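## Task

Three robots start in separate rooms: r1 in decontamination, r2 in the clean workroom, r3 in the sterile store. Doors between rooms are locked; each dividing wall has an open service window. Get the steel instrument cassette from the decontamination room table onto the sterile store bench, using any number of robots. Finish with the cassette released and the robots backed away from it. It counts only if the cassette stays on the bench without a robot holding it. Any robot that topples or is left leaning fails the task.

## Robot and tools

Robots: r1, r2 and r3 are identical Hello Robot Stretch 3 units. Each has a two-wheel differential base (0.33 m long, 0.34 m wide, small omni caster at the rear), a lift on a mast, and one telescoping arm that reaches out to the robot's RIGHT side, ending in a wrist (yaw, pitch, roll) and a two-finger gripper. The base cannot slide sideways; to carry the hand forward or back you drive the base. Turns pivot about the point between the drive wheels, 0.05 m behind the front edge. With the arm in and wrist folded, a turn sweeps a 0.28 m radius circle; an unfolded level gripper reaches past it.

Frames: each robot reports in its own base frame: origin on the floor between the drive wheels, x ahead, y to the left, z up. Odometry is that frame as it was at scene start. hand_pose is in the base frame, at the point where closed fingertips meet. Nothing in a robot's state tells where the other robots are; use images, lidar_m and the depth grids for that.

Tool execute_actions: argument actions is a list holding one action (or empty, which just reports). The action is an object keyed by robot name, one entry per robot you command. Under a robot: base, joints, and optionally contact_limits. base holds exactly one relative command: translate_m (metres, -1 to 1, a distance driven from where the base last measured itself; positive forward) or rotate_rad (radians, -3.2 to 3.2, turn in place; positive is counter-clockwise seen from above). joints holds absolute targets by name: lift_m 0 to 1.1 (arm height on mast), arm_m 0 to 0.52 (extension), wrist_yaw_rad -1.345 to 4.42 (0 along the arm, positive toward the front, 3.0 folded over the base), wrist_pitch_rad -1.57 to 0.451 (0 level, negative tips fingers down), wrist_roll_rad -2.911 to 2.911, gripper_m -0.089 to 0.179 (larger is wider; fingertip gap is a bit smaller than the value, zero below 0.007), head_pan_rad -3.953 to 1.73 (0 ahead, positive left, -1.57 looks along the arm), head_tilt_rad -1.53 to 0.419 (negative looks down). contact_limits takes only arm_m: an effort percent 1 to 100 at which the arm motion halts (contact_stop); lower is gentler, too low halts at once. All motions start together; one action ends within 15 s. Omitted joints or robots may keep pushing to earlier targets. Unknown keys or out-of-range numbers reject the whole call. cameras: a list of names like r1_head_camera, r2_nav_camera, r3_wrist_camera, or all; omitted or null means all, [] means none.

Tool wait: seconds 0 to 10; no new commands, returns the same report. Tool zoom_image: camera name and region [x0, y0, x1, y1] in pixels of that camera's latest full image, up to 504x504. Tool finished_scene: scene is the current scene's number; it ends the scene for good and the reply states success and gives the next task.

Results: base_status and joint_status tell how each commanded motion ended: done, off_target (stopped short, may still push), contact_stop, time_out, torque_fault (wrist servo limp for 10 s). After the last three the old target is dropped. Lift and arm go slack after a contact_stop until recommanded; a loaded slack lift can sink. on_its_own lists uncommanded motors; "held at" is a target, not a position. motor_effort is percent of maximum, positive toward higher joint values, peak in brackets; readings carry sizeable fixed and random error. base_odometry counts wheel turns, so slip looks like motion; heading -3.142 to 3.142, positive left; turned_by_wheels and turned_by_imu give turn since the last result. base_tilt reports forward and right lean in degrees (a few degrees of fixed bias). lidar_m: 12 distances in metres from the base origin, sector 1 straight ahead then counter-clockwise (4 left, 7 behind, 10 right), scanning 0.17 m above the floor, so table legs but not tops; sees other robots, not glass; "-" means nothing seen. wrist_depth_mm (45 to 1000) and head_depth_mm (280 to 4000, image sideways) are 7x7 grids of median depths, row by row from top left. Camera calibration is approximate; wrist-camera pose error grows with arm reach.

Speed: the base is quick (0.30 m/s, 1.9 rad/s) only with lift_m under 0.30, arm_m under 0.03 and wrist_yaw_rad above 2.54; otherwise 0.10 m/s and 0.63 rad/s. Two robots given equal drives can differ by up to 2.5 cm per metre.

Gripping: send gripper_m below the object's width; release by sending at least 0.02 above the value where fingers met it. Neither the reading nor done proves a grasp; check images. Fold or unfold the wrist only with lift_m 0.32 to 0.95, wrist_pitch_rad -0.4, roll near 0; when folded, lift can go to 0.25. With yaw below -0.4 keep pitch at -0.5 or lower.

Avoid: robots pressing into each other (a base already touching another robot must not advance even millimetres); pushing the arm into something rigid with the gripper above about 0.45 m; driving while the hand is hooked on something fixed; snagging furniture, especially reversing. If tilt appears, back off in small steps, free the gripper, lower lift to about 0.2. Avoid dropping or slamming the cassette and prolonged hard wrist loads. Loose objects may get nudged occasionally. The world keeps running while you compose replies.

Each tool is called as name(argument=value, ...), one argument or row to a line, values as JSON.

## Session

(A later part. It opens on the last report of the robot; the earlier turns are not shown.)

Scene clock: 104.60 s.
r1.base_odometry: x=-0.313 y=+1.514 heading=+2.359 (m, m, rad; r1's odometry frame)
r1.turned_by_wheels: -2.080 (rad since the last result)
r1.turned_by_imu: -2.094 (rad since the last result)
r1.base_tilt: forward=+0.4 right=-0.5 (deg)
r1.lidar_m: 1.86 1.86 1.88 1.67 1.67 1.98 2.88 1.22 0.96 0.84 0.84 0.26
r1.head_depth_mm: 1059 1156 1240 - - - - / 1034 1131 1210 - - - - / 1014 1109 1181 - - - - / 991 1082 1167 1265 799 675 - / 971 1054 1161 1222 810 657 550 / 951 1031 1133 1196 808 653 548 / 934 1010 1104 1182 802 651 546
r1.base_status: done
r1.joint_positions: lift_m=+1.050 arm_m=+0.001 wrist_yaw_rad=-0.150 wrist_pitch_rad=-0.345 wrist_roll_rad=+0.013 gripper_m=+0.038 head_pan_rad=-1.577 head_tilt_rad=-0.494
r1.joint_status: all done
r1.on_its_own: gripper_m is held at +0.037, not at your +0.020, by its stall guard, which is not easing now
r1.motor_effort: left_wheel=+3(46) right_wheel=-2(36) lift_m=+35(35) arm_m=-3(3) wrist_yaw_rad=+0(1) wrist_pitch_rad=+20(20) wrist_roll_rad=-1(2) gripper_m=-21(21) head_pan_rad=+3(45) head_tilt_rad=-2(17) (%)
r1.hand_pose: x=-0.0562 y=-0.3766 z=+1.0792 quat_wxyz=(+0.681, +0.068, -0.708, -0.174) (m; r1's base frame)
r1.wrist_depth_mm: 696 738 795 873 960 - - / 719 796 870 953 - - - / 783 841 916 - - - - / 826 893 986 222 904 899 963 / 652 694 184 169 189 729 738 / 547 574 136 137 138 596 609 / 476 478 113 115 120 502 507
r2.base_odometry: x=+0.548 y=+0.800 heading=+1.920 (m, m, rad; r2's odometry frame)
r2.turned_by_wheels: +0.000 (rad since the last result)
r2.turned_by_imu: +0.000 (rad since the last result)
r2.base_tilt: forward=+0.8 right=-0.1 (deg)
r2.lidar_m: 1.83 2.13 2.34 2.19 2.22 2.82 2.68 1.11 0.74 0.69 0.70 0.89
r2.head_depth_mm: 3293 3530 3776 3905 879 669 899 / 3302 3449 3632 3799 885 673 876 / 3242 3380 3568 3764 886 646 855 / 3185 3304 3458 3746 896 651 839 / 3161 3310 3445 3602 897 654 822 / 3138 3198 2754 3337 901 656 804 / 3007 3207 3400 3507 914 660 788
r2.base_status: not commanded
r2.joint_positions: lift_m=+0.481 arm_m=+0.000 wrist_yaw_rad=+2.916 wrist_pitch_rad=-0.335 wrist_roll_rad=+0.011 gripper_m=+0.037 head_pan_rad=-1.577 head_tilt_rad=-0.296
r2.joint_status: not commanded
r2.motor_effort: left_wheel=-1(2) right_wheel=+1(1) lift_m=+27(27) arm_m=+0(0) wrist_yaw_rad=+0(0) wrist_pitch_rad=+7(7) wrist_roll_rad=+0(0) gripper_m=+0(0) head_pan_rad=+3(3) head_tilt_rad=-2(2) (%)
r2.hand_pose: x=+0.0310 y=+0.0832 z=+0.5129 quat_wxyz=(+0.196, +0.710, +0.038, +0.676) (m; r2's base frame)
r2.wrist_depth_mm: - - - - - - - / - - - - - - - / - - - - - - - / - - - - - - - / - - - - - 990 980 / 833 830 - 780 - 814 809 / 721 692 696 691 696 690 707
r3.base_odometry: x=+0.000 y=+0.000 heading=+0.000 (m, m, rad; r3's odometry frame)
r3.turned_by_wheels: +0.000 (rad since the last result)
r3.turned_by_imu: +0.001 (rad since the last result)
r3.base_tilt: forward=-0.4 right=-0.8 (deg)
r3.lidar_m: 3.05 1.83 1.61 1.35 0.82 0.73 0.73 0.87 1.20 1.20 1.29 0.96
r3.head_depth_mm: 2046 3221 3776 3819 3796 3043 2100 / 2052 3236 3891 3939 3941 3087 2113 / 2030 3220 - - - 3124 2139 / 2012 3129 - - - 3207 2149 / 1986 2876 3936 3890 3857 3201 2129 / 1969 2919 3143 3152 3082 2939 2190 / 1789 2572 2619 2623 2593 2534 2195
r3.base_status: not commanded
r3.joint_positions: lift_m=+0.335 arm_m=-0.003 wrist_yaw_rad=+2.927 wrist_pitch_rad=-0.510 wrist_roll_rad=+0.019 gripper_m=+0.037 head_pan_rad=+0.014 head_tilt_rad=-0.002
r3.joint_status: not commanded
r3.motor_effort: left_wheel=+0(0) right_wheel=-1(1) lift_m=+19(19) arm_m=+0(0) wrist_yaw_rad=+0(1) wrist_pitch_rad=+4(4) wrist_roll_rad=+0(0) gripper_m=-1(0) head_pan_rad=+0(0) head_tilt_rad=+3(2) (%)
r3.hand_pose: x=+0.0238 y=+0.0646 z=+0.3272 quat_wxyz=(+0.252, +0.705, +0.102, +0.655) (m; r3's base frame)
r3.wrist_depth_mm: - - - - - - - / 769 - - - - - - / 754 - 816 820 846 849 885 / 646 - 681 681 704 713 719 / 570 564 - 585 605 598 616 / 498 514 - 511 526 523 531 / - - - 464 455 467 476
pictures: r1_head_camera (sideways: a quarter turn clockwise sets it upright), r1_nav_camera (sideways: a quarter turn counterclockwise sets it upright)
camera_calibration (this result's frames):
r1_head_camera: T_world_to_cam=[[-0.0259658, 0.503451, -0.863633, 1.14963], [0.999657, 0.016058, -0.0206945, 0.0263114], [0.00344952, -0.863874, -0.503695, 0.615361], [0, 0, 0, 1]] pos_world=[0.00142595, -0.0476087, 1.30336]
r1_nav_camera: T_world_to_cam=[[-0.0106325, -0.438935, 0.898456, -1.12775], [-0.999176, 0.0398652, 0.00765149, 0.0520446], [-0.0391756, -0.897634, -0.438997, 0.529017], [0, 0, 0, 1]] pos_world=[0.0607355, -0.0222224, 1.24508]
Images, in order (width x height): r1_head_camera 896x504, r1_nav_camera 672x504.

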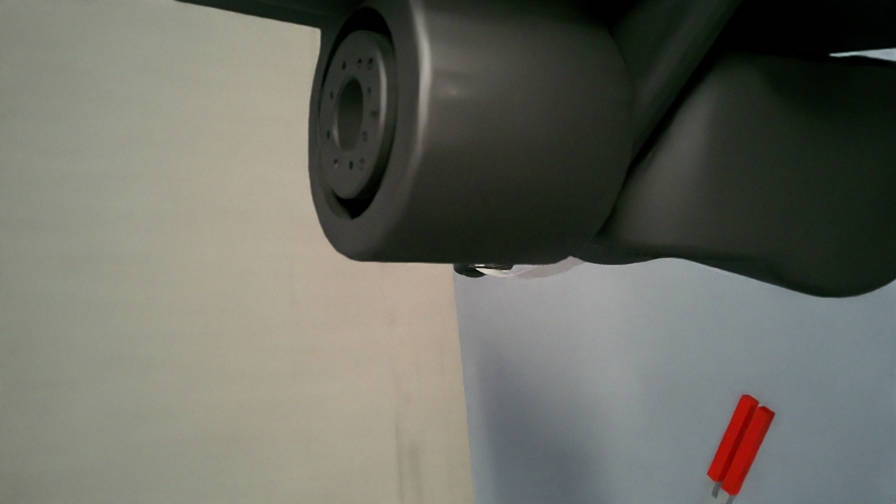

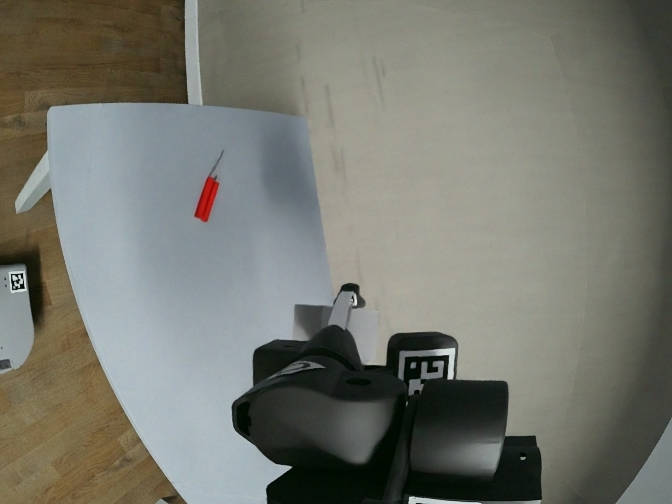

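execute_actions(
  actions=[
    {"r1":{"base":{"translate_m":-0.25}}},
  ],
  cameras=[],
)

execute_actions(
  actions=[
    {"r1":{"base":{"rotate_rad":1.8},"joints":{"head_pan_rad":0,"head_tilt_rad":-0.2}}},
  ],
  cameras=["r1_nav_camera"],
)

Scene clock: 112.17 s.
r1.base_odometry: x=-0.136 y=+1.338 heading=+2.359 (m, m, rad; r1's odometry frame)
r1.turned_by_wheels: +0.000 (rad since the last result)
r1.turned_by_imu: -0.002 (rad since the last result)
r1.base_tilt: forward=+0.4 right=-0.5 (deg)
r1.lidar_m: 2.10 2.10 1.83 1.62 1.62 1.91 2.64 0.99 1.02 0.90 0.90 0.49
r1.head_depth_mm: 1114 1211 1306 - - - - / 1089 1189 1274 - - - - / 1065 1163 1246 - - - - / 1042 1136 1230 1307 799 674 - / 1024 1113 1215 1063 810 656 548 / 1000 1088 1188 1055 809 653 548 / 982 1064 1162 1226 804 651 546
r1.base_status: done
r1.joint_positions: lift_m=+1.050 arm_m=+0.001 wrist_yaw_rad=-0.150 wrist_pitch_rad=-0.345 wrist_roll_rad=+0.013 gripper_m=+0.038 head_pan_rad=-1.577 head_tilt_rad=-0.494
r1.joint_status: not commanded
r1.on_its_own: gripper_m is held at +0.037, not at your +0.020, by its stall guard, which is not easing now
r1.motor_effort: left_wheel=+2(3) right_wheel=-1(6) lift_m=+35(35) arm_m=-3(3) wrist_yaw_rad=-1(0) wrist_pitch_rad=+20(20) wrist_roll_rad=-2(1) gripper_m=-21(22) head_pan_rad=+3(3) head_tilt_rad=-2(3) (%)
r1.hand_pose: x=-0.0562 y=-0.3766 z=+1.0792 quat_wxyz=(+0.681, +0.068, -0.708, -0.174) (m; r1's base frame)
r1.wrist_depth_mm: 735 785 887 929 - - - / 777 855 905 - - - - / 836 901 975 - - - - / 873 920 - 222 870 956 - / 665 666 184 169 190 703 726 / 553 569 135 136 138 597 605 / 471 476 113 115 120 504 511
r2.base_odometry: x=+0.548 y=+0.800 heading=+1.920 (m, m, rad; r2's odometry frame)
r2.turned_by_wheels: +0.000 (rad since the last result)
r2.turned_by_imu: +0.000 (rad since the last result)
r2.base_tilt: forward=+0.8 right=+0.1 (deg)
r2.lidar_m: 1.84 2.13 2.35 2.19 2.21 2.82 2.68 1.11 0.74 0.69 0.70 0.88
r2.head_depth_mm: 3362 3534 3786 3838 878 669 902 / 3280 3488 3653 3806 885 672 880 / 3241 3440 3541 3692 889 648 860 / 3161 3372 3520 3729 893 652 840 / 3141 3216 3144 3563 900 654 823 / 3095 3249 3399 3552 903 655 804 / 3016 3188 3361 3515 909 660 786
r2.base_status: not commanded
r2.joint_positions: lift_m=+0.481 arm_m=+0.000 wrist_yaw_rad=+2.916 wrist_pitch_rad=-0.335 wrist_roll_rad=+0.011 gripper_m=+0.037 head_pan_rad=-1.577 head_tilt_rad=-0.296
r2.joint_status: not commanded
r2.motor_effort: left_wheel=-2(2) right_wheel=+1(1) lift_m=+27(27) arm_m=+0(0) wrist_yaw_rad=+1(0) wrist_pitch_rad=+7(8) wrist_roll_rad=+0(0) gripper_m=-1(1) head_pan_rad=+3(3) head_tilt_rad=-2(2) (%)
r2.hand_pose: x=+0.0310 y=+0.0832 z=+0.5129 quat_wxyz=(+0.196, +0.710, +0.038, +0.676) (m; r2's base frame)
r2.wrist_depth_mm: - - - - - - - / - - - - - - - / - - - - - - - / - - - - - - - / - - - - - 944 983 / 816 810 - 793 - 826 815 / 709 689 682 691 679 672 676
r3.base_odometry: x=+0.000 y=+0.000 heading=+0.000 (m, m, rad; r3's odometry frame)
r3.turned_by_wheels: +0.000 (rad since the last result)
r3.turned_by_imu: +0.001 (rad since the last result)
r3.base_tilt: forward=-0.5 right=-0.7 (deg)
r3.lidar_m: 3.02 1.84 1.61 1.35 0.82 0.73 0.73 0.86 1.20 1.20 1.29 0.96
r3.head_depth_mm: 2049 3291 3720 3789 3785 3090 2096 / 2050 3227 3858 3933 3958 3087 2116 / 2021 3168 - - - 3158 2129 / 2022 3141 - - - 3201 2149 / 2013 2831 3906 3947 3912 3182 2171 / 1994 2979 3164 3186 3060 2942 2175 / 1786 2569 2604 2606 2592 2553 2210
r3.base_status: not commanded
r3.joint_positions: lift_m=+0.335 arm_m=-0.003 wrist_yaw_rad=+2.927 wrist_pitch_rad=-0.510 wrist_roll_rad=+0.019 gripper_m=+0.037 head_pan_rad=+0.014 head_tilt_rad=-0.002
r3.joint_status: not commanded
r3.motor_effort: left_wheel=+1(1) right_wheel=+0(1) lift_m=+19(19) arm_m=+0(0) wrist_yaw_rad=-1(2) wrist_pitch_rad=+4(3) wrist_roll_rad=+0(0) gripper_m=-1(1) head_pan_rad=+0(0) head_tilt_rad=+2(2) (%)
r3.hand_pose: x=+0.0238 y=+0.0646 z=+0.3272 quat_wxyz=(+0.252, +0.705, +0.102, +0.655) (m; r3's base frame)
r3.wrist_depth_mm: - - - - - - - / 801 - - - - - - / 751 - 807 810 840 823 857 / 657 - 701 682 699 720 723 / 567 559 - 587 607 590 615 / 495 516 - 517 521 525 526 / - - - 458 466 460 461
pictures: none
No camera images: the call's "cameras" was empty. Leave "cameras" out to get every camera's image.

Scene clock: 115.97 s.
r1.base_odometry: x=-0.136 y=+1.338 heading=-2.125 (m, m, rad; r1's odometry frame)
r1.turned_by_wheels: +1.800 (rad since the last result)
r1.turned_by_imu: +1.812 (rad since the last result)
r1.base_tilt: forward=+0.4 right=-0.5 (deg)
r1.lidar_m: 1.61 1.68 2.31 0.99 0.99 0.93 0.90 0.93 0.49 2.10 2.18 1.67
r1.head_depth_mm: 1419 1501 1571 1633 1715 1808 1727 / 1250 1509 1588 1636 1718 1803 1718 / 1248 - - 1866 1711 1800 1715 / 1248 - - 1848 1721 1801 1713 / 1249 - - 1828 1725 1810 1705 / 1249 - - 1797 1714 1801 1687 / 1249 1584 1700 1648 1711 1808 1694
r1.base_status: done
r1.joint_positions: lift_m=+1.050 arm_m=+0.001 wrist_yaw_rad=-0.150 wrist_pitch_rad=-0.345 wrist_roll_rad=+0.013 gripper_m=+0.038 head_pan_rad=-0.007 head_tilt_rad=-0.211
r1.joint_status: all done
r1.on_its_own: gripper_m is held at +0.037, not at your +0.020, by its stall guard, which is not easing now
r1.motor_effort: left_wheel=-1(6) right_wheel=+2(6) lift_m=+35(35) arm_m=-3(2) wrist_yaw_rad=+0(1) wrist_pitch_rad=+20(20) wrist_roll_rad=-1(2) gripper_m=-22(22) head_pan_rad=+3(48) head_tilt_rad=+4(17) (%)
r1.hand_pose: x=-0.0563 y=-0.3766 z=+1.0792 quat_wxyz=(+0.681, +0.068, -0.708, -0.174) (m; r1's base frame)
r1.wrist_depth_mm: - - - - - - - / - - - - - - - / - - - - - - - / - - - 220 - - - / - - 185 168 189 - - / - - 135 137 138 - - / - - 113 114 119 - -
r2.base_odometry: x=+0.548 y=+0.800 heading=+1.920 (m, m, rad; r2's odometry frame)
r2.turned_by_wheels: +0.000 (rad since the last result)
r2.turned_by_imu: +0.000 (rad since the last result)
r2.base_tilt: forward=+0.6 right=+0.2 (deg)
r2.lidar_m: 1.84 2.13 2.35 2.19 2.22 2.81 2.68 1.11 0.74 0.69 0.70 0.88
r2.head_depth_mm: 3347 3510 3822 3897 881 668 901 / 3292 3460 3690 3818 886 671 879 / 3274 3399 3514 3740 887 648 861 / 3224 3383 3505 3691 895 651 839 / 3146 3291 3433 3491 900 654 820 / 3103 3246 3390 3586 903 657 803 / 3054 3218 3346 3545 910 660 788
r2.base_status: not commanded
r2.joint_positions: lift_m=+0.481 arm_m=+0.000 wrist_yaw_rad=+2.916 wrist_pitch_rad=-0.335 wrist_roll_rad=+0.011 gripper_m=+0.037 head_pan_rad=-1.577 head_tilt_rad=-0.296
r2.joint_status: not commanded
r2.motor_effort: left_wheel=-1(0) right_wheel=+1(1) lift_m=+27(27) arm_m=+0(0) wrist_yaw_rad=+1(1) wrist_pitch_rad=+7(7) wrist_roll_rad=+0(0) gripper_m=+1(0) head_pan_rad=+3(3) head_tilt_rad=-2(3) (%)
r2.hand_pose: x=+0.0310 y=+0.0832 z=+0.5129 quat_wxyz=(+0.196, +0.710, +0.038, +0.676) (m; r2's base frame)
r2.wrist_depth_mm: - - - - - - - / - - - - - - - / - - - - - - - / - - - - - - - / - - - - - - 967 / 824 845 - 850 - 807 813 / 708 684 694 703 692 690 686
r3.base_odometry: x=+0.000 y=+0.000 heading=+0.000 (m, m, rad; r3's odometry frame)
r3.turned_by_wheels: +0.000 (rad since the last result)
r3.turned_by_imu: +0.000 (rad since the last result)
r3.base_tilt: forward=-0.4 right=-0.7 (deg)
r3.lidar_m: 3.02 1.84 1.61 1.36 0.82 0.73 0.73 0.87 1.20 1.20 1.29 0.96
r3.head_depth_mm: 2065 3290 3726 3807 3861 3080 2110 / 2066 3236 3880 3924 3955 3120 2098 / 2039 3132 - - - 3120 2145 / 1997 3127 - - - 3206 2149 / 2011 2826 - 3960 3830 3240 2168 / 1987 2946 3206 3142 3073 2935 2193 / 1792 2579 2619 2582 2591 2572 2222
r3.base_status: not commanded
r3.joint_positions: lift_m=+0.335 arm_m=-0.003 wrist_yaw_rad=+2.927 wrist_pitch_rad=-0.510 wrist_roll_rad=+0.019 gripper_m=+0.037 head_pan_rad=+0.014 head_tilt_rad=-0.002
r3.joint_status: not commanded
r3.motor_effort: left_wheel=+0(0) right_wheel=-1(1) lift_m=+19(19) arm_m=+0(0) wrist_yaw_rad=-1(0) wrist_pitch_rad=+4(4) wrist_roll_rad=+0(0) gripper_m=-1(0) head_pan_rad=+0(0) head_tilt_rad=+3(2) (%)
r3.hand_pose: x=+0.0238 y=+0.0646 z=+0.3272 quat_wxyz=(+0.252, +0.705, +0.102, +0.655) (m; r3's base frame)
r3.wrist_depth_mm: - - - - - - - / 775 - - - - - - / 768 - 811 815 817 837 872 / 664 - 683 679 699 709 716 / 568 574 - 592 600 599 617 / 494 510 - 511 519 523 532 / - - - 455 459 464 465
pictures: r1_nav_camera (sideways: a quarter turn counterclockwise sets it upright)
camera_calibration (this result's frames):
r1_nav_camera: T_world_to_cam=[[0.170827, -0.00910915, 0.985259, -1.24222], [-0.041442, -0.999139, -0.00205215, 0.0588344], [0.984429, -0.0404805, -0.171058, 0.174058], [0, 0, 0, 1]] pos_world=[0.0432953, 0.0545142, 1.2538]
Images, in order (width x height): r1_nav_camera 672x504.

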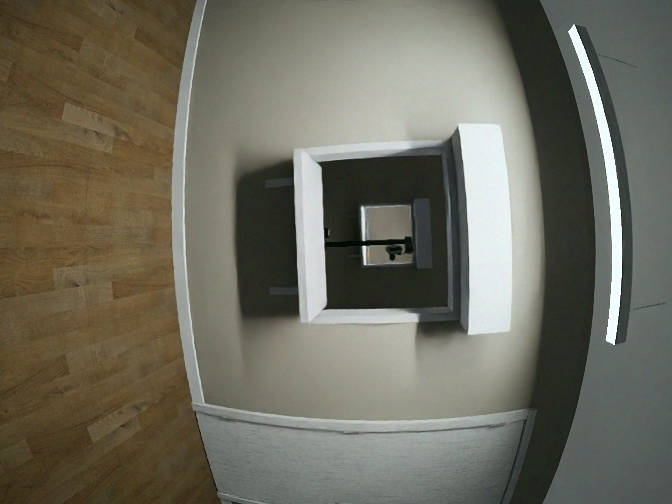

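execute_actions(
  actions=[
    {"r1":{"base":{"translate_m":0.93}}},
  ],
  cameras=[],
)

execute_actions(
  actions=[
    {"r1":{"base":{"rotate_rad":1.56},"joints":{"head_pan_rad":-1.57,"head_tilt_rad":-0.7}}},
  ],
  cameras=["r1_nav_camera","r2_nav_camera"],
)

Scene clock: 129.47 s.
r1.base_odometry: x=-0.625 y=+0.547 heading=-2.125 (m, m, rad; r1's odometry frame)
r1.turned_by_wheels: +0.000 (rad since the last result)
r1.turned_by_imu: +0.009 (rad since the last result)
r1.base_tilt: forward=+0.3 right=-0.5 (deg)
r1.lidar_m: 0.69 0.71 0.99 2.63 2.74 1.52 1.83 1.25 2.18 2.10 0.97 0.71
r1.head_depth_mm: 3341 3477 3636 3794 3225 763 607 / 3372 3477 3654 3800 3212 760 605 / 3318 3484 3693 3808 3138 758 624 / 3310 3338 3739 3808 1675 752 621 / 3388 3452 - 3823 1550 749 619 / 3365 3515 3672 3777 3150 746 616 / 3348 3513 3667 3825 3092 740 613
r1.base_status: done
r1.joint_positions: lift_m=+1.050 arm_m=+0.001 wrist_yaw_rad=-0.150 wrist_pitch_rad=-0.345 wrist_roll_rad=+0.013 gripper_m=+0.038 head_pan_rad=-0.007 head_tilt_rad=-0.211
r1.joint_status: not commanded
r1.on_its_own: gripper_m is held at +0.037, not at your +0.020, by its stall guard, which is not easing now
r1.motor_effort: left_wheel=-1(3) right_wheel=+2(6) lift_m=+35(35) arm_m=-3(3) wrist_yaw_rad=-1(1) wrist_pitch_rad=+20(20) wrist_roll_rad=-1(1) gripper_m=-22(21) head_pan_rad=+3(3) head_tilt_rad=+4(3) (%)
r1.hand_pose: x=-0.0563 y=-0.3766 z=+1.0792 quat_wxyz=(+0.681, +0.068, -0.708, -0.174) (m; r1's base frame)
r1.wrist_depth_mm: - - - - - - - / - - - - - - - / - - - - - - - / - - - 222 - - - / - - 184 169 189 - - / - - 135 137 138 - - / - - 113 115 119 - -
r2.base_odometry: x=+0.548 y=+0.800 heading=+1.920 (m, m, rad; r2's odometry frame)
r2.turned_by_wheels: +0.000 (rad since the last result)
r2.turned_by_imu: +0.001 (rad since the last result)
r2.base_tilt: forward=+0.8 right=+0.1 (deg)
r2.lidar_m: 1.84 2.13 2.34 2.19 2.22 2.81 2.67 1.11 0.74 0.69 0.69 0.88
r2.head_depth_mm: 3355 3539 3784 3894 879 669 902 / 3284 3469 3604 3791 886 671 881 / 3262 3423 3578 3731 886 651 861 / 3259 3367 3503 3706 895 651 841 / 3120 3210 3184 3583 896 653 823 / 3105 3263 3144 3546 904 657 804 / 3004 3175 3335 3531 910 661 787
r2.base_status: not commanded
r2.joint_positions: lift_m=+0.481 arm_m=+0.000 wrist_yaw_rad=+2.916 wrist_pitch_rad=-0.335 wrist_roll_rad=+0.011 gripper_m=+0.037 head_pan_rad=-1.577 head_tilt_rad=-0.296
r2.joint_status: not commanded
r2.motor_effort: left_wheel=-1(2) right_wheel=+1(1) lift_m=+27(28) arm_m=+0(0) wrist_yaw_rad=+1(1) wrist_pitch_rad=+8(7) wrist_roll_rad=+0(1) gripper_m=+0(1) head_pan_rad=+3(3) head_tilt_rad=-2(3) (%)
r2.hand_pose: x=+0.0310 y=+0.0832 z=+0.5129 quat_wxyz=(+0.196, +0.710, +0.038, +0.676) (m; r2's base frame)
r2.wrist_depth_mm: - - - - - - - / - - - - - - - / - - - - - - - / - - - - - - - / - - - - - 978 990 / 843 828 - 799 - 808 814 / 701 701 679 688 693 688 693
r3.base_odometry: x=+0.000 y=+0.000 heading=+0.000 (m, m, rad; r3's odometry frame)
r3.turned_by_wheels: +0.000 (rad since the last result)
r3.turned_by_imu: +0.002 (rad since the last result)
r3.base_tilt: forward=-0.3 right=-0.6 (deg)
r3.lidar_m: 3.04 1.84 1.61 1.36 0.82 0.73 0.73 0.86 1.20 1.20 1.29 0.97
r3.head_depth_mm: 2057 3242 3813 3835 3918 3059 2100 / 2029 3219 3910 3895 3990 3105 2114 / 2024 3155 - - - 3141 2132 / 2003 3148 - - - 3163 2143 / 1996 2863 - 3925 3837 3230 2180 / 1977 2944 3164 3066 3074 2952 2177 / 1785 2599 2652 2601 2575 2540 2186
r3.base_status: not commanded
r3.joint_positions: lift_m=+0.335 arm_m=-0.003 wrist_yaw_rad=+2.927 wrist_pitch_rad=-0.510 wrist_roll_rad=+0.019 gripper_m=+0.037 head_pan_rad=+0.014 head_tilt_rad=-0.002
r3.joint_status: not commanded
r3.motor_effort: left_wheel=-1(0) right_wheel=-1(1) lift_m=+19(19) arm_m=+0(0) wrist_yaw_rad=+0(1) wrist_pitch_rad=+4(3) wrist_roll_rad=+0(0) gripper_m=-1(1) head_pan_rad=+0(1) head_tilt_rad=+2(3) (%)
r3.hand_pose: x=+0.0238 y=+0.0646 z=+0.3272 quat_wxyz=(+0.252, +0.705, +0.102, +0.655) (m; r3's base frame)
r3.wrist_depth_mm: - - - - - - - / 817 - - - - - - / 763 - 830 811 832 878 878 / 653 - 686 692 685 724 712 / 561 574 - 582 605 611 618 / 504 518 - 507 527 526 537 / - - - 456 462 465 470
pictures: none
No camera images: the call's "cameras" was empty. Leave "cameras" out to get every camera's image.

Scene clock: 132.90 s.
r1.base_odometry: x=-0.625 y=+0.547 heading=-0.565 (m, m, rad; r1's odometry frame)
r1.turned_by_wheels: +1.560 (rad since the last result)
r1.turned_by_imu: +1.570 (rad since the last result)
r1.base_tilt: forward=+0.4 right=-0.5 (deg)
r1.lidar_m: 2.64 2.75 1.52 1.82 2.20 2.18 2.11 0.97 0.71 0.69 0.71 0.98
r1.head_depth_mm: 3263 - - - - 1298 1193 / 3258 - - - - - 1216 / 3260 - - - - - 1212 / 3297 1556 823 704 998 1308 1207 / 3347 1590 805 701 1044 1290 1206 / 3378 3299 802 698 1051 1281 1203 / 3355 3287 796 696 1054 1281 1195
r1.base_status: done
r1.joint_positions: lift_m=+1.050 arm_m=+0.001 wrist_yaw_rad=-0.150 wrist_pitch_rad=-0.345 wrist_roll_rad=+0.013 gripper_m=+0.038 head_pan_rad=-1.563 head_tilt_rad=-0.691
r1.joint_status: all done
r1.on_its_own: gripper_m is held at +0.037, not at your +0.020, by its stall guard, which is not easing now
r1.motor_effort: left_wheel=-1(5) right_wheel=+2(6) lift_m=+35(35) arm_m=-3(3) wrist_yaw_rad=+0(1) wrist_pitch_rad=+20(20) wrist_roll_rad=-2(2) gripper_m=-21(22) head_pan_rad=-4(47) head_tilt_rad=-3(23) (%)
r1.hand_pose: x=-0.0563 y=-0.3766 z=+1.0792 quat_wxyz=(+0.681, +0.068, -0.708, -0.174) (m; r1's base frame)
r1.wrist_depth_mm: - - - - - 432 443 / - - - - - 469 489 / - - - - - 500 533 / 626 653 667 220 593 555 568 / 514 519 185 169 188 605 645 / 423 445 135 137 138 675 722 / 381 408 113 114 120 768 835
r2.base_odometry: x=+0.548 y=+0.800 heading=+1.920 (m, m, rad; r2's odometry frame)
r2.turned_by_wheels: +0.000 (rad since the last result)
r2.turned_by_imu: +0.000 (rad since the last result)
r2.base_tilt: forward=+0.7 right=+0.1 (deg)
r2.lidar_m: 1.84 2.13 2.35 2.19 2.22 2.82 2.68 1.11 0.74 0.69 0.70 0.89
r2.head_depth_mm: 3364 3517 3753 3868 880 670 900 / 3321 3464 3700 3790 883 669 880 / 3208 3434 3584 3684 890 647 863 / 3166 3315 3481 3678 894 652 837 / 3125 3301 3414 3592 897 653 821 / 3100 3157 1249 3318 907 657 804 / 2995 3172 3368 3580 910 661 787
r2.base_status: not commanded
r2.joint_positions: lift_m=+0.481 arm_m=+0.000 wrist_yaw_rad=+2.916 wrist_pitch_rad=-0.335 wrist_roll_rad=+0.011 gripper_m=+0.037 head_pan_rad=-1.577 head_tilt_rad=-0.296
r2.joint_status: not commanded
r2.motor_effort: left_wheel=-1(2) right_wheel=+1(1) lift_m=+27(27) arm_m=+0(0) wrist_yaw_rad=+0(0) wrist_pitch_rad=+7(8) wrist_roll_rad=+0(0) gripper_m=+0(0) head_pan_rad=+3(3) head_tilt_rad=-2(2) (%)
r2.hand_pose: x=+0.0310 y=+0.0832 z=+0.5129 quat_wxyz=(+0.196, +0.710, +0.038, +0.676) (m; r2's base frame)
r2.wrist_depth_mm: - - - - - - - / - - - - - - - / - - - - - - - / - - - - - - - / - - - 991 - - 965 / 828 822 - 819 - 832 812 / 714 698 713 698 687 687 687
r3.base_odometry: x=+0.000 y=+0.000 heading=+0.000 (m, m, rad; r3's odometry frame)
r3.turned_by_wheels: +0.000 (rad since the last result)
r3.turned_by_imu: +0.000 (rad since the last result)
r3.base_tilt: forward=-0.3 right=-0.8 (deg)
r3.lidar_m: 3.05 1.83 1.61 1.35 0.82 0.73 0.73 0.87 1.20 1.20 1.29 0.96
r3.head_depth_mm: 2075 3225 3719 3825 3804 3059 2088 / 2050 3214 3978 3915 - 3066 2130 / 2031 3172 - - - 3128 2136 / 2002 3132 - - - 3181 2162 / 1995 2893 3964 3996 3886 3219 2152 / 1991 2949 3178 3150 3040 2957 2193 / 1777 2573 2606 2601 2527 2563 2208
r3.base_status: not commanded
r3.joint_positions: lift_m=+0.335 arm_m=-0.003 wrist_yaw_rad=+2.927 wrist_pitch_rad=-0.510 wrist_roll_rad=+0.019 gripper_m=+0.037 head_pan_rad=+0.014 head_tilt_rad=-0.002
r3.joint_status: not commanded
r3.motor_effort: left_wheel=+0(1) right_wheel=+0(1) lift_m=+19(18) arm_m=+0(0) wrist_yaw_rad=+2(1) wrist_pitch_rad=+4(4) wrist_roll_rad=+0(0) gripper_m=-1(1) head_pan_rad=+0(0) head_tilt_rad=+2(2) (%)
r3.hand_pose: x=+0.0238 y=+0.0646 z=+0.3272 quat_wxyz=(+0.252, +0.705, +0.102, +0.655) (m; r3's base frame)
r3.wrist_depth_mm: - - - - - - - / 793 - - - - - - / 764 - 814 821 847 826 865 / 659 - 673 672 699 709 711 / 548 567 - 586 600 609 605 / 494 515 - 520 528 523 534 / - - - 461 459 465 470
pictures: r1_nav_camera (sideways: a quarter turn counterclockwise sets it upright), r2_nav_camera (sideways: a quarter turn counterclockwise sets it upright)
camera_calibration (this result's frames):
r1_nav_camera: T_world_to_cam=[[-0.00320363, -0.606842, 0.794816, -0.992654], [-0.999618, 0.0237648, 0.0141153, 0.043635], [-0.0274543, -0.794467, -0.606686, 0.747123], [0, 0, 0, 1]] pos_world=[0.06095, -0.00985627, 1.24163]
r2_nav_camera: T_world_to_cam=[[-0.037038, -0.240376, 0.969973, -1.21437], [-0.999191, 0.0241421, -0.0321708, 0.0992651], [-0.0156841, -0.97038, -0.241075, 0.274958], [0, 0, 0, 1]] pos_world=[0.0585194, -0.0274875, 1.24738]
Images, in order (width x height): r1_nav_camera 672x504, r2_nav_camera 672x504.

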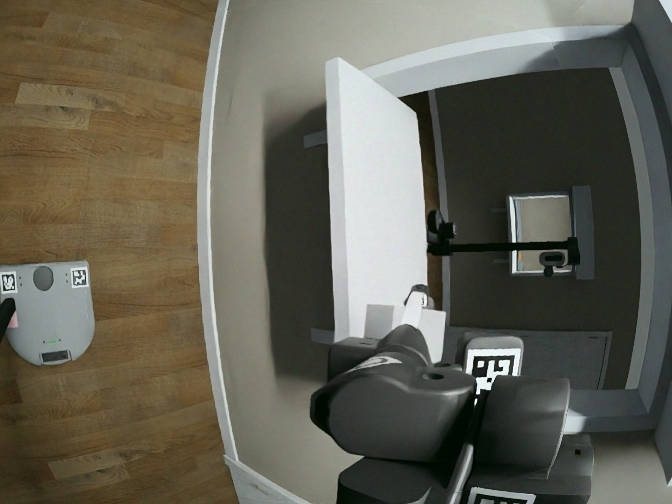

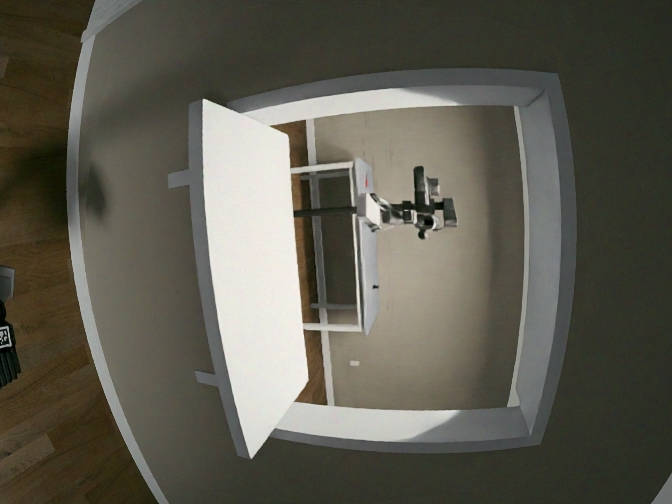

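execute_actions(
  actions=[
    {"r1":{"base":{"translate_m":0.1},"joints":{"arm_m":0.36}},"r2":{"joints":{"lift_m":0.95,"wrist_pitch_rad":-0.4}}},
  ],
  cameras=[],
)

execute_actions(
  actions=[
    {"r1":{"joints":{"lift_m":0.84}},"r2":{"joints":{"wrist_yaw_rad":0,"gripper_m":0.17}}},
  ],
  cameras=["r1_head_camera"],
)

Scene clock: 141.93 s.
r1.base_odometry: x=-0.541 y=+0.493 heading=-0.565 (m, m, rad; r1's odometry frame)
r1.turned_by_wheels: +0.000 (rad since the last result)
r1.turned_by_imu: +0.001 (rad since the last result)
r1.base_tilt: forward=+0.4 right=-0.5 (deg)
r1.lidar_m: 2.54 2.63 1.46 1.83 1.89 2.28 2.20 0.97 0.71 0.69 0.72 0.98
r1.head_depth_mm: 3284 3366 819 691 1028 1277 1213 / - 3373 812 686 1033 1277 1211 / - 1646 810 686 1038 1289 1209 / 3298 3151 807 703 1043 1289 1207 / 3334 3338 802 700 1044 1285 1206 / 3341 3277 801 697 1051 1278 1201 / 3341 3278 796 695 1056 1289 1198
r1.base_status: done
r1.joint_positions: lift_m=+1.050 arm_m=+0.360 wrist_yaw_rad=-0.150 wrist_pitch_rad=-0.345 wrist_roll_rad=+0.013 gripper_m=+0.038 head_pan_rad=-1.563 head_tilt_rad=-0.692
r1.joint_status: all done
r1.on_its_own: gripper_m is held at +0.037, not at your +0.020, by its stall guard, which is not easing now
r1.motor_effort: left_wheel=-1(3) right_wheel=+2(6) lift_m=+35(36) arm_m=+4(7) wrist_yaw_rad=+0(0) wrist_pitch_rad=+20(20) wrist_roll_rad=-2(1) gripper_m=-21(21) head_pan_rad=-4(3) head_tilt_rad=-3(3) (%)
r1.hand_pose: x=-0.0563 y=-0.7351 z=+1.0792 quat_wxyz=(+0.681, +0.068, -0.708, -0.174) (m; r1's base frame)
r1.wrist_depth_mm: - - - - - - - / - - - - - - - / - - - - - - - / - - - 220 - - - / - - 184 169 188 - - / 419 436 135 137 138 449 - / 358 360 113 115 120 384 382
r2.base_odometry: x=+0.548 y=+0.800 heading=+1.920 (m, m, rad; r2's odometry frame)
r2.turned_by_wheels: +0.000 (rad since the last result)
r2.turned_by_imu: +0.001 (rad since the last result)
r2.base_tilt: forward=+0.8 right=+0.2 (deg)
r2.lidar_m: 1.84 2.12 2.34 2.19 2.22 2.82 2.68 1.11 0.74 0.69 0.70 0.88
r2.head_depth_mm: 3350 3530 3714 3905 877 670 - / 3256 3483 3717 3719 882 673 873 / 3274 3405 3544 3787 889 648 860 / 3181 3343 3467 3348 894 650 840 / 3133 1467 999 848 899 654 822 / 3107 3212 3395 3507 906 655 806 / 3104 3204 3382 3547 910 660 784
r2.base_status: not commanded
r2.joint_positions: lift_m=+0.950 arm_m=+0.000 wrist_yaw_rad=+2.916 wrist_pitch_rad=-0.413 wrist_roll_rad=+0.011 gripper_m=+0.037 head_pan_rad=-1.577 head_tilt_rad=-0.296
r2.joint_status: all done
r2.motor_effort: left_wheel=-2(2) right_wheel=+1(1) lift_m=+32(33) arm_m=+0(0) wrist_yaw_rad=+1(1) wrist_pitch_rad=+7(7) wrist_roll_rad=+0(0) gripper_m=+0(1) head_pan_rad=+3(3) head_tilt_rad=-2(3) (%)
r2.hand_pose: x=+0.0290 y=+0.0745 z=+0.9636 quat_wxyz=(+0.223, +0.707, +0.065, +0.668) (m; r2's base frame)
r2.wrist_depth_mm: - - - - - - - / - - - - - - - / - - - - - - - / - - - - - - - / - - - - - - - / - - - - - - - / - - - - - - -
r3.base_odometry: x=+0.000 y=+0.000 heading=+0.000 (m, m, rad; r3's odometry frame)
r3.turned_by_wheels: +0.000 (rad since the last result)
r3.turned_by_imu: +0.001 (rad since the last result)
r3.base_tilt: forward=-0.5 right=-0.7 (deg)
r3.lidar_m: 3.01 1.84 1.61 1.36 0.82 0.72 0.73 0.86 1.20 1.20 1.30 0.96
r3.head_depth_mm: 2052 3236 3809 3808 3890 3018 2101 / 2062 3172 3904 3924 3962 3093 2127 / 2042 3206 - - - 3136 2131 / 2007 3127 - - - 3141 2172 / 1984 2880 3940 3835 3787 3212 2132 / 1969 2915 3177 3102 3091 2921 2200 / 1791 2593 2604 2591 2583 2541 2211
r3.base_status: not commanded
r3.joint_positions: lift_m=+0.335 arm_m=-0.003 wrist_yaw_rad=+2.927 wrist_pitch_rad=-0.510 wrist_roll_rad=+0.019 gripper_m=+0.037 head_pan_rad=+0.014 head_tilt_rad=-0.002
r3.joint_status: not commanded
r3.motor_effort: left_wheel=+0(0) right_wheel=+0(1) lift_m=+19(19) arm_m=+0(0) wrist_yaw_rad=+0(1) wrist_pitch_rad=+4(3) wrist_roll_rad=+0(0) gripper_m=-1(1) head_pan_rad=+0(0) head_tilt_rad=+2(2) (%)
r3.hand_pose: x=+0.0238 y=+0.0646 z=+0.3272 quat_wxyz=(+0.252, +0.705, +0.102, +0.655) (m; r3's base frame)
r3.wrist_depth_mm: - - - - - - - / 791 - - - - - - / 768 - 795 820 855 854 891 / 652 - 671 678 699 703 705 / 571 575 - 585 602 600 607 / 494 515 - 522 522 529 528 / - - - 454 454 462 467
pictures: none
No camera images: the call's "cameras" was empty. Leave "cameras" out to get every camera's image.

Scene clock: 144.67 s.
r1.base_odometry: x=-0.541 y=+0.493 heading=-0.565 (m, m, rad; r1's odometry frame)
r1.turned_by_wheels: +0.000 (rad since the last result)
r1.turned_by_imu: +0.000 (rad since the last result)
r1.base_tilt: forward=+0.4 right=-0.6 (deg)
r1.lidar_m: 2.53 2.63 1.46 1.82 1.89 2.29 2.20 0.97 0.71 0.69 0.71 0.98
r1.head_depth_mm: 3297 3423 851 - - - 1207 / 3284 3378 - 678 1041 1284 1213 / 1486 3245 - 679 1040 1284 1210 / 3268 3314 805 704 1041 1291 1206 / 3356 3299 804 700 1048 1285 1208 / 3347 3305 801 697 1051 1286 1200 / 3347 3284 798 695 1056 1285 1199
r1.base_status: not commanded
r1.joint_positions: lift_m=+0.840 arm_m=+0.360 wrist_yaw_rad=-0.150 wrist_pitch_rad=-0.283 wrist_roll_rad=+0.013 gripper_m=+0.038 head_pan_rad=-1.563 head_tilt_rad=-0.692
r1.joint_status: all done
r1.on_its_own: gripper_m is held at +0.037, not at your +0.020, by its stall guard, which is not easing now
r1.motor_effort: left_wheel=-1(2) right_wheel=+1(2) lift_m=+22(30) arm_m=+3(3) wrist_yaw_rad=+0(0) wrist_pitch_rad=-8(20) wrist_roll_rad=-2(2) gripper_m=-21(22) head_pan_rad=-4(4) head_tilt_rad=-3(4) (%)
r1.hand_pose: x=-0.0573 y=-0.7414 z=+0.8845 quat_wxyz=(+0.686, +0.046, -0.710, -0.152) (m; r1's base frame)
r1.wrist_depth_mm: - - - - - - - / - - - - - - - / - - - - - - - / 280 281 293 223 288 317 326 / 213 219 181 169 190 235 240 / 175 181 134 137 137 189 190 / 147 144 112 114 119 156 158
r2.base_odometry: x=+0.548 y=+0.800 heading=+1.920 (m, m, rad; r2's odometry frame)
r2.turned_by_wheels: +0.000 (rad since the last result)
r2.turned_by_imu: +0.000 (rad since the last result)
r2.base_tilt: forward=+0.8 right=+0.0 (deg)
r2.lidar_m: 1.84 2.13 2.35 2.19 2.22 2.82 2.67 1.11 0.74 0.69 0.70 0.89
r2.head_depth_mm: 3303 3491 3764 3863 879 669 - / 3299 3479 3669 3775 886 671 866 / 3230 3424 3604 3747 891 649 - / 3205 3350 3541 3571 845 650 - / 3105 3211 2692 1167 854 654 819 / 3093 3248 3356 3540 908 657 793 / 3046 3217 3369 3562 907 660 783
r2.base_status: not commanded
r2.joint_positions: lift_m=+0.950 arm_m=+0.000 wrist_yaw_rad=+0.003 wrist_pitch_rad=-0.413 wrist_roll_rad=+0.011 gripper_m=+0.170 head_pan_rad=-1.577 head_tilt_rad=-0.296
r2.joint_status: all done
r2.motor_effort: left_wheel=-2(3) right_wheel=+1(1) lift_m=+32(32) arm_m=+0(0) wrist_yaw_rad=-2(3) wrist_pitch_rad=+7(7) wrist_roll_rad=+0(1) gripper_m=+0(90) head_pan_rad=+3(3) head_tilt_rad=-3(2) (%)
r2.hand_pose: x=-0.0208 y=-0.3700 z=+0.9636 quat_wxyz=(+0.689, +0.145, -0.695, -0.145) (m; r2's base frame)
r2.wrist_depth_mm: 464 - - - - - 522 / 467 - - 630 752 - 517 / 469 526 518 463 514 498 489 / 398 396 391 389 385 383 396 / 363 366 585 605 632 625 675 / 631 652 665 678 709 730 754 / 746 732 755 792 806 866 921
r3.base_odometry: x=+0.000 y=+0.000 heading=+0.000 (m, m, rad; r3's odometry frame)
r3.turned_by_wheels: +0.000 (rad since the last result)
r3.turned_by_imu: +0.000 (rad since the last result)
r3.base_tilt: forward=-0.4 right=-0.6 (deg)
r3.lidar_m: 3.04 1.84 1.61 1.36 0.82 0.73 0.73 0.87 1.20 1.20 1.29 0.96
r3.head_depth_mm: 2074 3228 3811 3801 3785 3066 2124 / 2023 3213 3904 3941 - 3093 2101 / 2018 3155 - - - 3164 2119 / 2022 3058 - - - 3191 2146 / 1978 2885 - 3849 3893 3211 2168 / 1958 2951 3131 3126 3058 2918 2197 / 1785 2596 2645 2594 2558 2522 2214
r3.base_status: not commanded
r3.joint_positions: lift_m=+0.335 arm_m=-0.003 wrist_yaw_rad=+2.927 wrist_pitch_rad=-0.510 wrist_roll_rad=+0.019 gripper_m=+0.037 head_pan_rad=+0.014 head_tilt_rad=-0.002
r3.joint_status: not commanded
r3.motor_effort: left_wheel=+0(0) right_wheel=-1(0) lift_m=+18(19) arm_m=+0(0) wrist_yaw_rad=+1(2) wrist_pitch_rad=+4(3) wrist_roll_rad=+0(0) gripper_m=+0(1) head_pan_rad=+0(0) head_tilt_rad=+3(3) (%)
r3.hand_pose: x=+0.0238 y=+0.0646 z=+0.3272 quat_wxyz=(+0.252, +0.705, +0.102, +0.655) (m; r3's base frame)
r3.wrist_depth_mm: - - - - - - - / 803 - - - - - - / 768 - 813 832 846 860 884 / 655 - 670 681 701 707 715 / 570 570 - 598 594 595 609 / 500 522 - 510 521 525 536 / - - - 456 453 468 468
pictures: r1_head_camera (sideways: a quarter turn clockwise sets it upright)
camera_calibration (this result's frames):
r1_head_camera: T_world_to_cam=[[-0.0341104, 0.662871, -0.747957, 0.99887], [0.999313, 0.0334551, -0.0159241, 0.0200982], [0.0144673, -0.747986, -0.663557, 0.823265], [0, 0, 0, 1]] pos_world=[0.002077, -0.0470033, 1.29371]
Images, in order (width x height): r1_head_camera 896x504.

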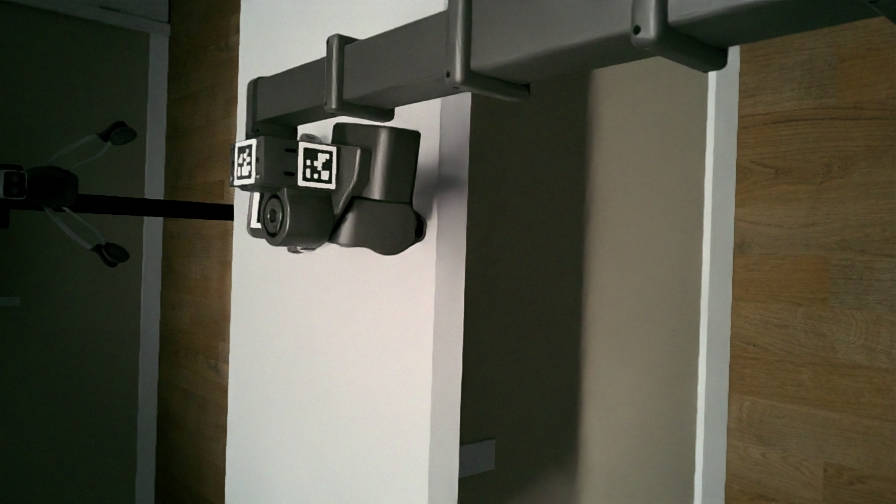

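execute_actions(
  actions=[
    {"r1":{"joints":{"gripper_m":0.17}}},
  ],
  cameras=[],
)

execute_actions(
  actions=[
    {"r1":{"joints":{"lift_m":0.95,"arm_m":0.0}},"r2":{"joints":{"head_tilt_rad":-0.7,"wrist_pitch_rad":-0.3}}},
  ],
  cameras=["r2_head_camera","r2_wrist_camera"],
)

Scene clock: 149.73 s.
r1.base_odometry: x=-0.541 y=+0.493 heading=-0.565 (m, m, rad; r1's odometry frame)
r1.turned_by_wheels: +0.000 (rad since the last result)
r1.turned_by_imu: +0.000 (rad since the last result)
r1.base_tilt: forward=+0.4 right=-0.5 (deg)
r1.lidar_m: 2.53 2.64 1.45 1.82 1.89 2.28 2.20 0.97 0.72 0.69 0.71 0.98
r1.head_depth_mm: 3312 3380 850 - - - 1205 / 3257 3371 - 677 1033 1277 1218 / 1468 3229 - 679 1038 1288 1207 / 3283 3347 823 703 1039 1287 1209 / 3357 3308 802 701 1046 1285 1208 / 3367 3319 801 697 1048 1286 1201 / 3363 3256 797 696 1053 1290 1199
r1.base_status: not commanded
r1.joint_positions: lift_m=+0.840 arm_m=+0.360 wrist_yaw_rad=-0.151 wrist_pitch_rad=-0.314 wrist_roll_rad=+0.013 gripper_m=+0.170 head_pan_rad=-1.563 head_tilt_rad=-0.692
r1.joint_status: all done
r1.motor_effort: left_wheel=-1(2) right_wheel=+2(2) lift_m=+28(28) arm_m=+4(3) wrist_yaw_rad=+0(1) wrist_pitch_rad=+6(8) wrist_roll_rad=-2(2) gripper_m=+0(89) head_pan_rad=-4(4) head_tilt_rad=-3(3) (%)
r1.hand_pose: x=-0.0570 y=-0.7383 z=+0.8768 quat_wxyz=(+0.684, +0.057, -0.709, -0.164) (m; r1's base frame)
r1.wrist_depth_mm: - - - - - - - / - - - - - - - / - - - - 394 407 - / 252 255 262 198 259 282 291 / 203 202 186 153 194 215 219 / - 164 127 125 137 173 178 / - 138 104 105 110 144 -
r2.base_odometry: x=+0.548 y=+0.800 heading=+1.920 (m, m, rad; r2's odometry frame)
r2.turned_by_wheels: +0.000 (rad since the last result)
r2.turned_by_imu: +0.000 (rad since the last result)
r2.base_tilt: forward=+0.8 right=+0.1 (deg)
r2.lidar_m: 1.84 2.13 2.35 2.19 2.22 2.82 2.68 1.11 0.74 0.69 0.70 0.88
r2.head_depth_mm: 3376 3566 3760 3864 877 670 - / 3288 3500 3681 3778 882 673 865 / 3236 3404 3596 3769 891 647 - / 3181 3352 3498 3672 846 650 - / 3158 3232 2655 1169 852 654 819 / 3114 3262 3364 3559 904 657 795 / 3057 3199 3339 3516 910 659 787
r2.base_status: not commanded
r2.joint_positions: lift_m=+0.950 arm_m=+0.000 wrist_yaw_rad=+0.003 wrist_pitch_rad=-0.413 wrist_roll_rad=+0.011 gripper_m=+0.170 head_pan_rad=-1.577 head_tilt_rad=-0.296
r2.joint_status: not commanded
r2.motor_effort: left_wheel=-2(2) right_wheel=+1(0) lift_m=+32(32) arm_m=+0(0) wrist_yaw_rad=-2(2) wrist_pitch_rad=+7(7) wrist_roll_rad=+0(0) gripper_m=+1(1) head_pan_rad=+3(3) head_tilt_rad=-2(3) (%)
r2.hand_pose: x=-0.0208 y=-0.3700 z=+0.9636 quat_wxyz=(+0.689, +0.145, -0.695, -0.145) (m; r2's base frame)
r2.wrist_depth_mm: 471 - - - - - 518 / 470 - - 631 761 - 530 / 460 523 523 461 506 503 501 / 401 399 390 389 387 387 397 / 364 366 580 606 623 622 654 / 608 655 666 683 706 737 762 / 737 731 743 794 834 824 925
r3.base_odometry: x=+0.000 y=+0.000 heading=+0.000 (m, m, rad; r3's odometry frame)
r3.turned_by_wheels: +0.000 (rad since the last result)
r3.turned_by_imu: +0.001 (rad since the last result)
r3.base_tilt: forward=-0.4 right=-0.8 (deg)
r3.lidar_m: 3.05 1.84 1.61 1.36 0.82 0.73 0.73 0.86 1.20 1.20 1.30 0.96
r3.head_depth_mm: 2078 3225 3787 3851 3929 3091 2101 / 2048 3212 3873 3955 3973 3064 2113 / 2018 3147 - - - 3082 2138 / 2025 3119 - - - 3191 2156 / 2009 2841 3943 - 3939 3262 2183 / 1975 2932 3181 3177 3101 2947 2194 / 1788 2565 2606 2564 2565 2573 2199
r3.base_status: not commanded
r3.joint_positions: lift_m=+0.335 arm_m=-0.003 wrist_yaw_rad=+2.927 wrist_pitch_rad=-0.510 wrist_roll_rad=+0.019 gripper_m=+0.037 head_pan_rad=+0.014 head_tilt_rad=-0.002
r3.joint_status: not commanded
r3.motor_effort: left_wheel=+0(0) right_wheel=-1(1) lift_m=+19(19) arm_m=+0(0) wrist_yaw_rad=+1(1) wrist_pitch_rad=+4(3) wrist_roll_rad=+0(0) gripper_m=-1(1) head_pan_rad=+1(1) head_tilt_rad=+2(2) (%)
r3.hand_pose: x=+0.0238 y=+0.0646 z=+0.3272 quat_wxyz=(+0.252, +0.705, +0.102, +0.655) (m; r3's base frame)
r3.wrist_depth_mm: - - - - - - - / 789 - - - - - - / 772 - 803 840 841 835 885 / 643 - 674 698 699 697 738 / 565 566 - 583 598 607 603 / 501 509 - 519 524 529 525 / - - - 458 457 469 467
pictures: none
No camera images: the call's "cameras" was empty. Leave "cameras" out to get every camera's image.

Scene clock: 153.57 s.
r1.base_odometry: x=-0.541 y=+0.493 heading=-0.565 (m, m, rad; r1's odometry frame)
r1.turned_by_wheels: +0.000 (rad since the last result)
r1.turned_by_imu: +0.000 (rad since the last result)
r1.base_tilt: forward=+0.4 right=-0.5 (deg)
r1.lidar_m: 2.53 2.64 1.45 1.82 1.89 2.28 2.20 0.97 0.71 0.69 0.72 0.98
r1.head_depth_mm: 3328 3387 818 691 - - - / 3267 3363 814 686 - - - / 1476 3211 772 - - - - / 3288 3307 780 702 1015 1289 1176 / 3332 3326 802 703 1048 1282 1207 / 3355 3272 801 699 1048 1280 1205 / 3363 3272 797 696 1054 1289 1201
r1.base_status: not commanded
r1.joint_positions: lift_m=+0.950 arm_m=+0.001 wrist_yaw_rad=-0.150 wrist_pitch_rad=-0.315 wrist_roll_rad=+0.013 gripper_m=+0.170 head_pan_rad=-1.563 head_tilt_rad=-0.692
r1.joint_status: all done
joint sent to its limit — the command would take r1.arm_m past its lower limit, so that joint was sent only as far as its limit.
r1.motor_effort: left_wheel=-1(1) right_wheel=+1(1) lift_m=+34(35) arm_m=-4(4) wrist_yaw_rad=+0(1) wrist_pitch_rad=+7(7) wrist_roll_rad=-2(2) gripper_m=+1(0) head_pan_rad=-3(4) head_tilt_rad=-3(3) (%)
r1.hand_pose: x=-0.0569 y=-0.3798 z=+0.9862 quat_wxyz=(+0.684, +0.057, -0.709, -0.164) (m; r1's base frame)
r1.wrist_depth_mm: - - - - - 574 449 / - - - - - 555 476 / - 681 699 732 755 554 523 / 473 491 481 482 529 533 560 / 374 383 390 396 406 410 604 / - 358 565 589 614 649 689 / 581 580 620 646 678 708 -
r2.base_odometry: x=+0.548 y=+0.800 heading=+1.920 (m, m, rad; r2's odometry frame)
r2.turned_by_wheels: +0.000 (rad since the last result)
r2.turned_by_imu: +0.000 (rad since the last result)
r2.base_tilt: forward=+0.7 right=+0.1 (deg)
r2.lidar_m: 1.84 2.12 2.35 2.19 2.22 2.82 2.67 1.11 0.74 0.69 0.70 0.88
r2.head_depth_mm: 3311 3583 846 700 - - - / 3180 3420 846 700 - - - / 3038 3410 848 700 - - - / 2834 3382 821 698 - 1275 1152 / 1102 3189 814 690 1000 1238 1178 / 2817 3226 848 678 979 1207 1180 / 2910 3198 850 678 944 1167 1176
r2.base_status: not commanded
r2.joint_positions: lift_m=+0.950 arm_m=+0.000 wrist_yaw_rad=+0.003 wrist_pitch_rad=-0.320 wrist_roll_rad=+0.011 gripper_m=+0.170 head_pan_rad=-1.577 head_tilt_rad=-0.691
r2.joint_status: all done
r2.motor_effort: left_wheel=-1(2) right_wheel=+1(1) lift_m=+32(32) arm_m=+0(0) wrist_yaw_rad=-2(2) wrist_pitch_rad=+12(14) wrist_roll_rad=+0(0) gripper_m=+1(0) head_pan_rad=+2(3) head_tilt_rad=-6(41) (%)
r2.hand_pose: x=-0.0208 y=-0.3805 z=+0.9849 quat_wxyz=(+0.694, +0.113, -0.701, -0.113) (m; r2's base frame)
r2.wrist_depth_mm: 468 - - - - - 522 / 471 - - - - - 529 / 462 710 679 626 672 654 528 / 461 484 475 455 474 473 464 / 375 390 372 372 377 387 397 / 464 596 602 598 627 638 667 / 657 657 663 690 710 747 762
r3.base_odometry: x=+0.000 y=+0.000 heading=+0.000 (m, m, rad; r3's odometry frame)
r3.turned_by_wheels: +0.000 (rad since the last result)
r3.turned_by_imu: +0.000 (rad since the last result)
r3.base_tilt: forward=-0.4 right=-0.7 (deg)
r3.lidar_m: 3.02 1.83 1.61 1.36 0.82 0.73 0.73 0.87 1.20 1.20 1.29 0.96
r3.head_depth_mm: 2057 3259 3774 3692 3764 3099 2111 / 2052 3234 3917 3962 3926 3104 2107 / 2031 3114 - - - 3127 2125 / 2006 3130 - - - 3144 2163 / 1996 2862 3914 3923 3896 3176 2159 / 1972 2918 3153 3135 3053 2939 2185 / 1779 2560 2607 2611 2576 2528 2193
r3.base_status: not commanded
r3.joint_positions: lift_m=+0.335 arm_m=-0.003 wrist_yaw_rad=+2.927 wrist_pitch_rad=-0.510 wrist_roll_rad=+0.019 gripper_m=+0.037 head_pan_rad=+0.014 head_tilt_rad=-0.002
r3.joint_status: not commanded
r3.motor_effort: left_wheel=-1(0) right_wheel=+0(1) lift_m=+19(19) arm_m=+0(0) wrist_yaw_rad=+0(0) wrist_pitch_rad=+3(3) wrist_roll_rad=+0(0) gripper_m=-1(0) head_pan_rad=+0(0) head_tilt_rad=+3(2) (%)
r3.hand_pose: x=+0.0238 y=+0.0646 z=+0.3272 quat_wxyz=(+0.252, +0.705, +0.102, +0.655) (m; r3's base frame)
r3.wrist_depth_mm: - - - - - - - / 788 - - - - - - / 781 - 832 810 864 870 865 / 647 - 704 688 695 704 710 / 562 573 - 584 594 593 612 / 496 514 - 507 516 517 533 / - - - 453 455 464 465
pictures: r2_head_camera (sideways: a quarter turn clockwise sets it upright), r2_wrist_camera
camera_calibration (this result's frames):
r2_head_camera: T_world_to_cam=[[0.0535875, 0.635399, -0.770323, 1.0204], [0.997215, -0.0741319, 0.00822372, -0.0201348], [-0.0518801, -0.768618, -0.637601, 0.787256], [0, 0, 0, 1]] pos_world=[0.00624131, -0.0447512, 1.28815]
r2_wrist_camera: T_world_to_cam=[[-0.999168, -0.0258327, -0.0315504, 0.00585994], [0.0166971, 0.446701, -0.894528, 1.09155], [0.0372016, -0.89431, -0.445898, 0.268375], [0, 0, 0, 1]] pos_world=[-0.0223546, -0.247435, 1.09627]
Images, in order (width x height): r2_head_camera 896x504, r2_wrist_camera 644x364.

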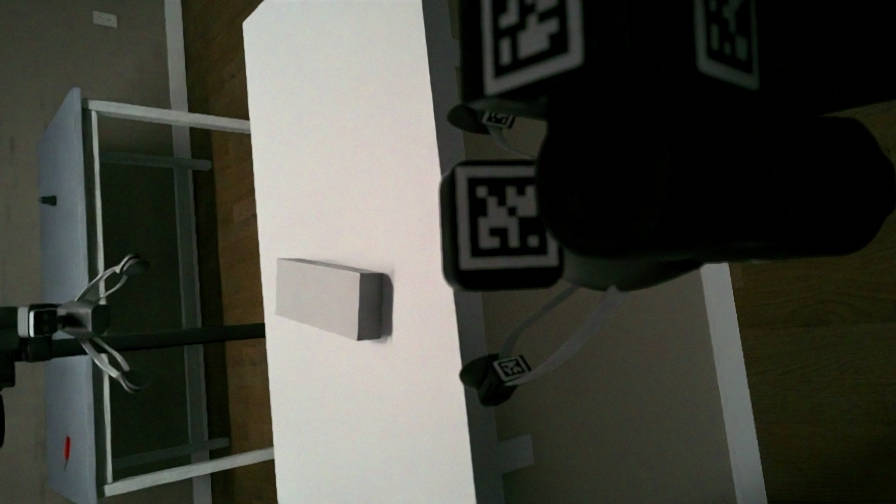

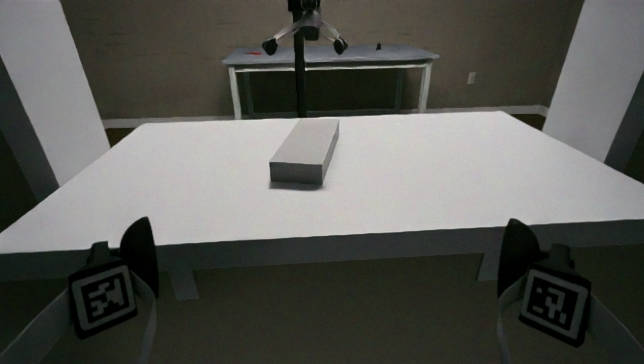

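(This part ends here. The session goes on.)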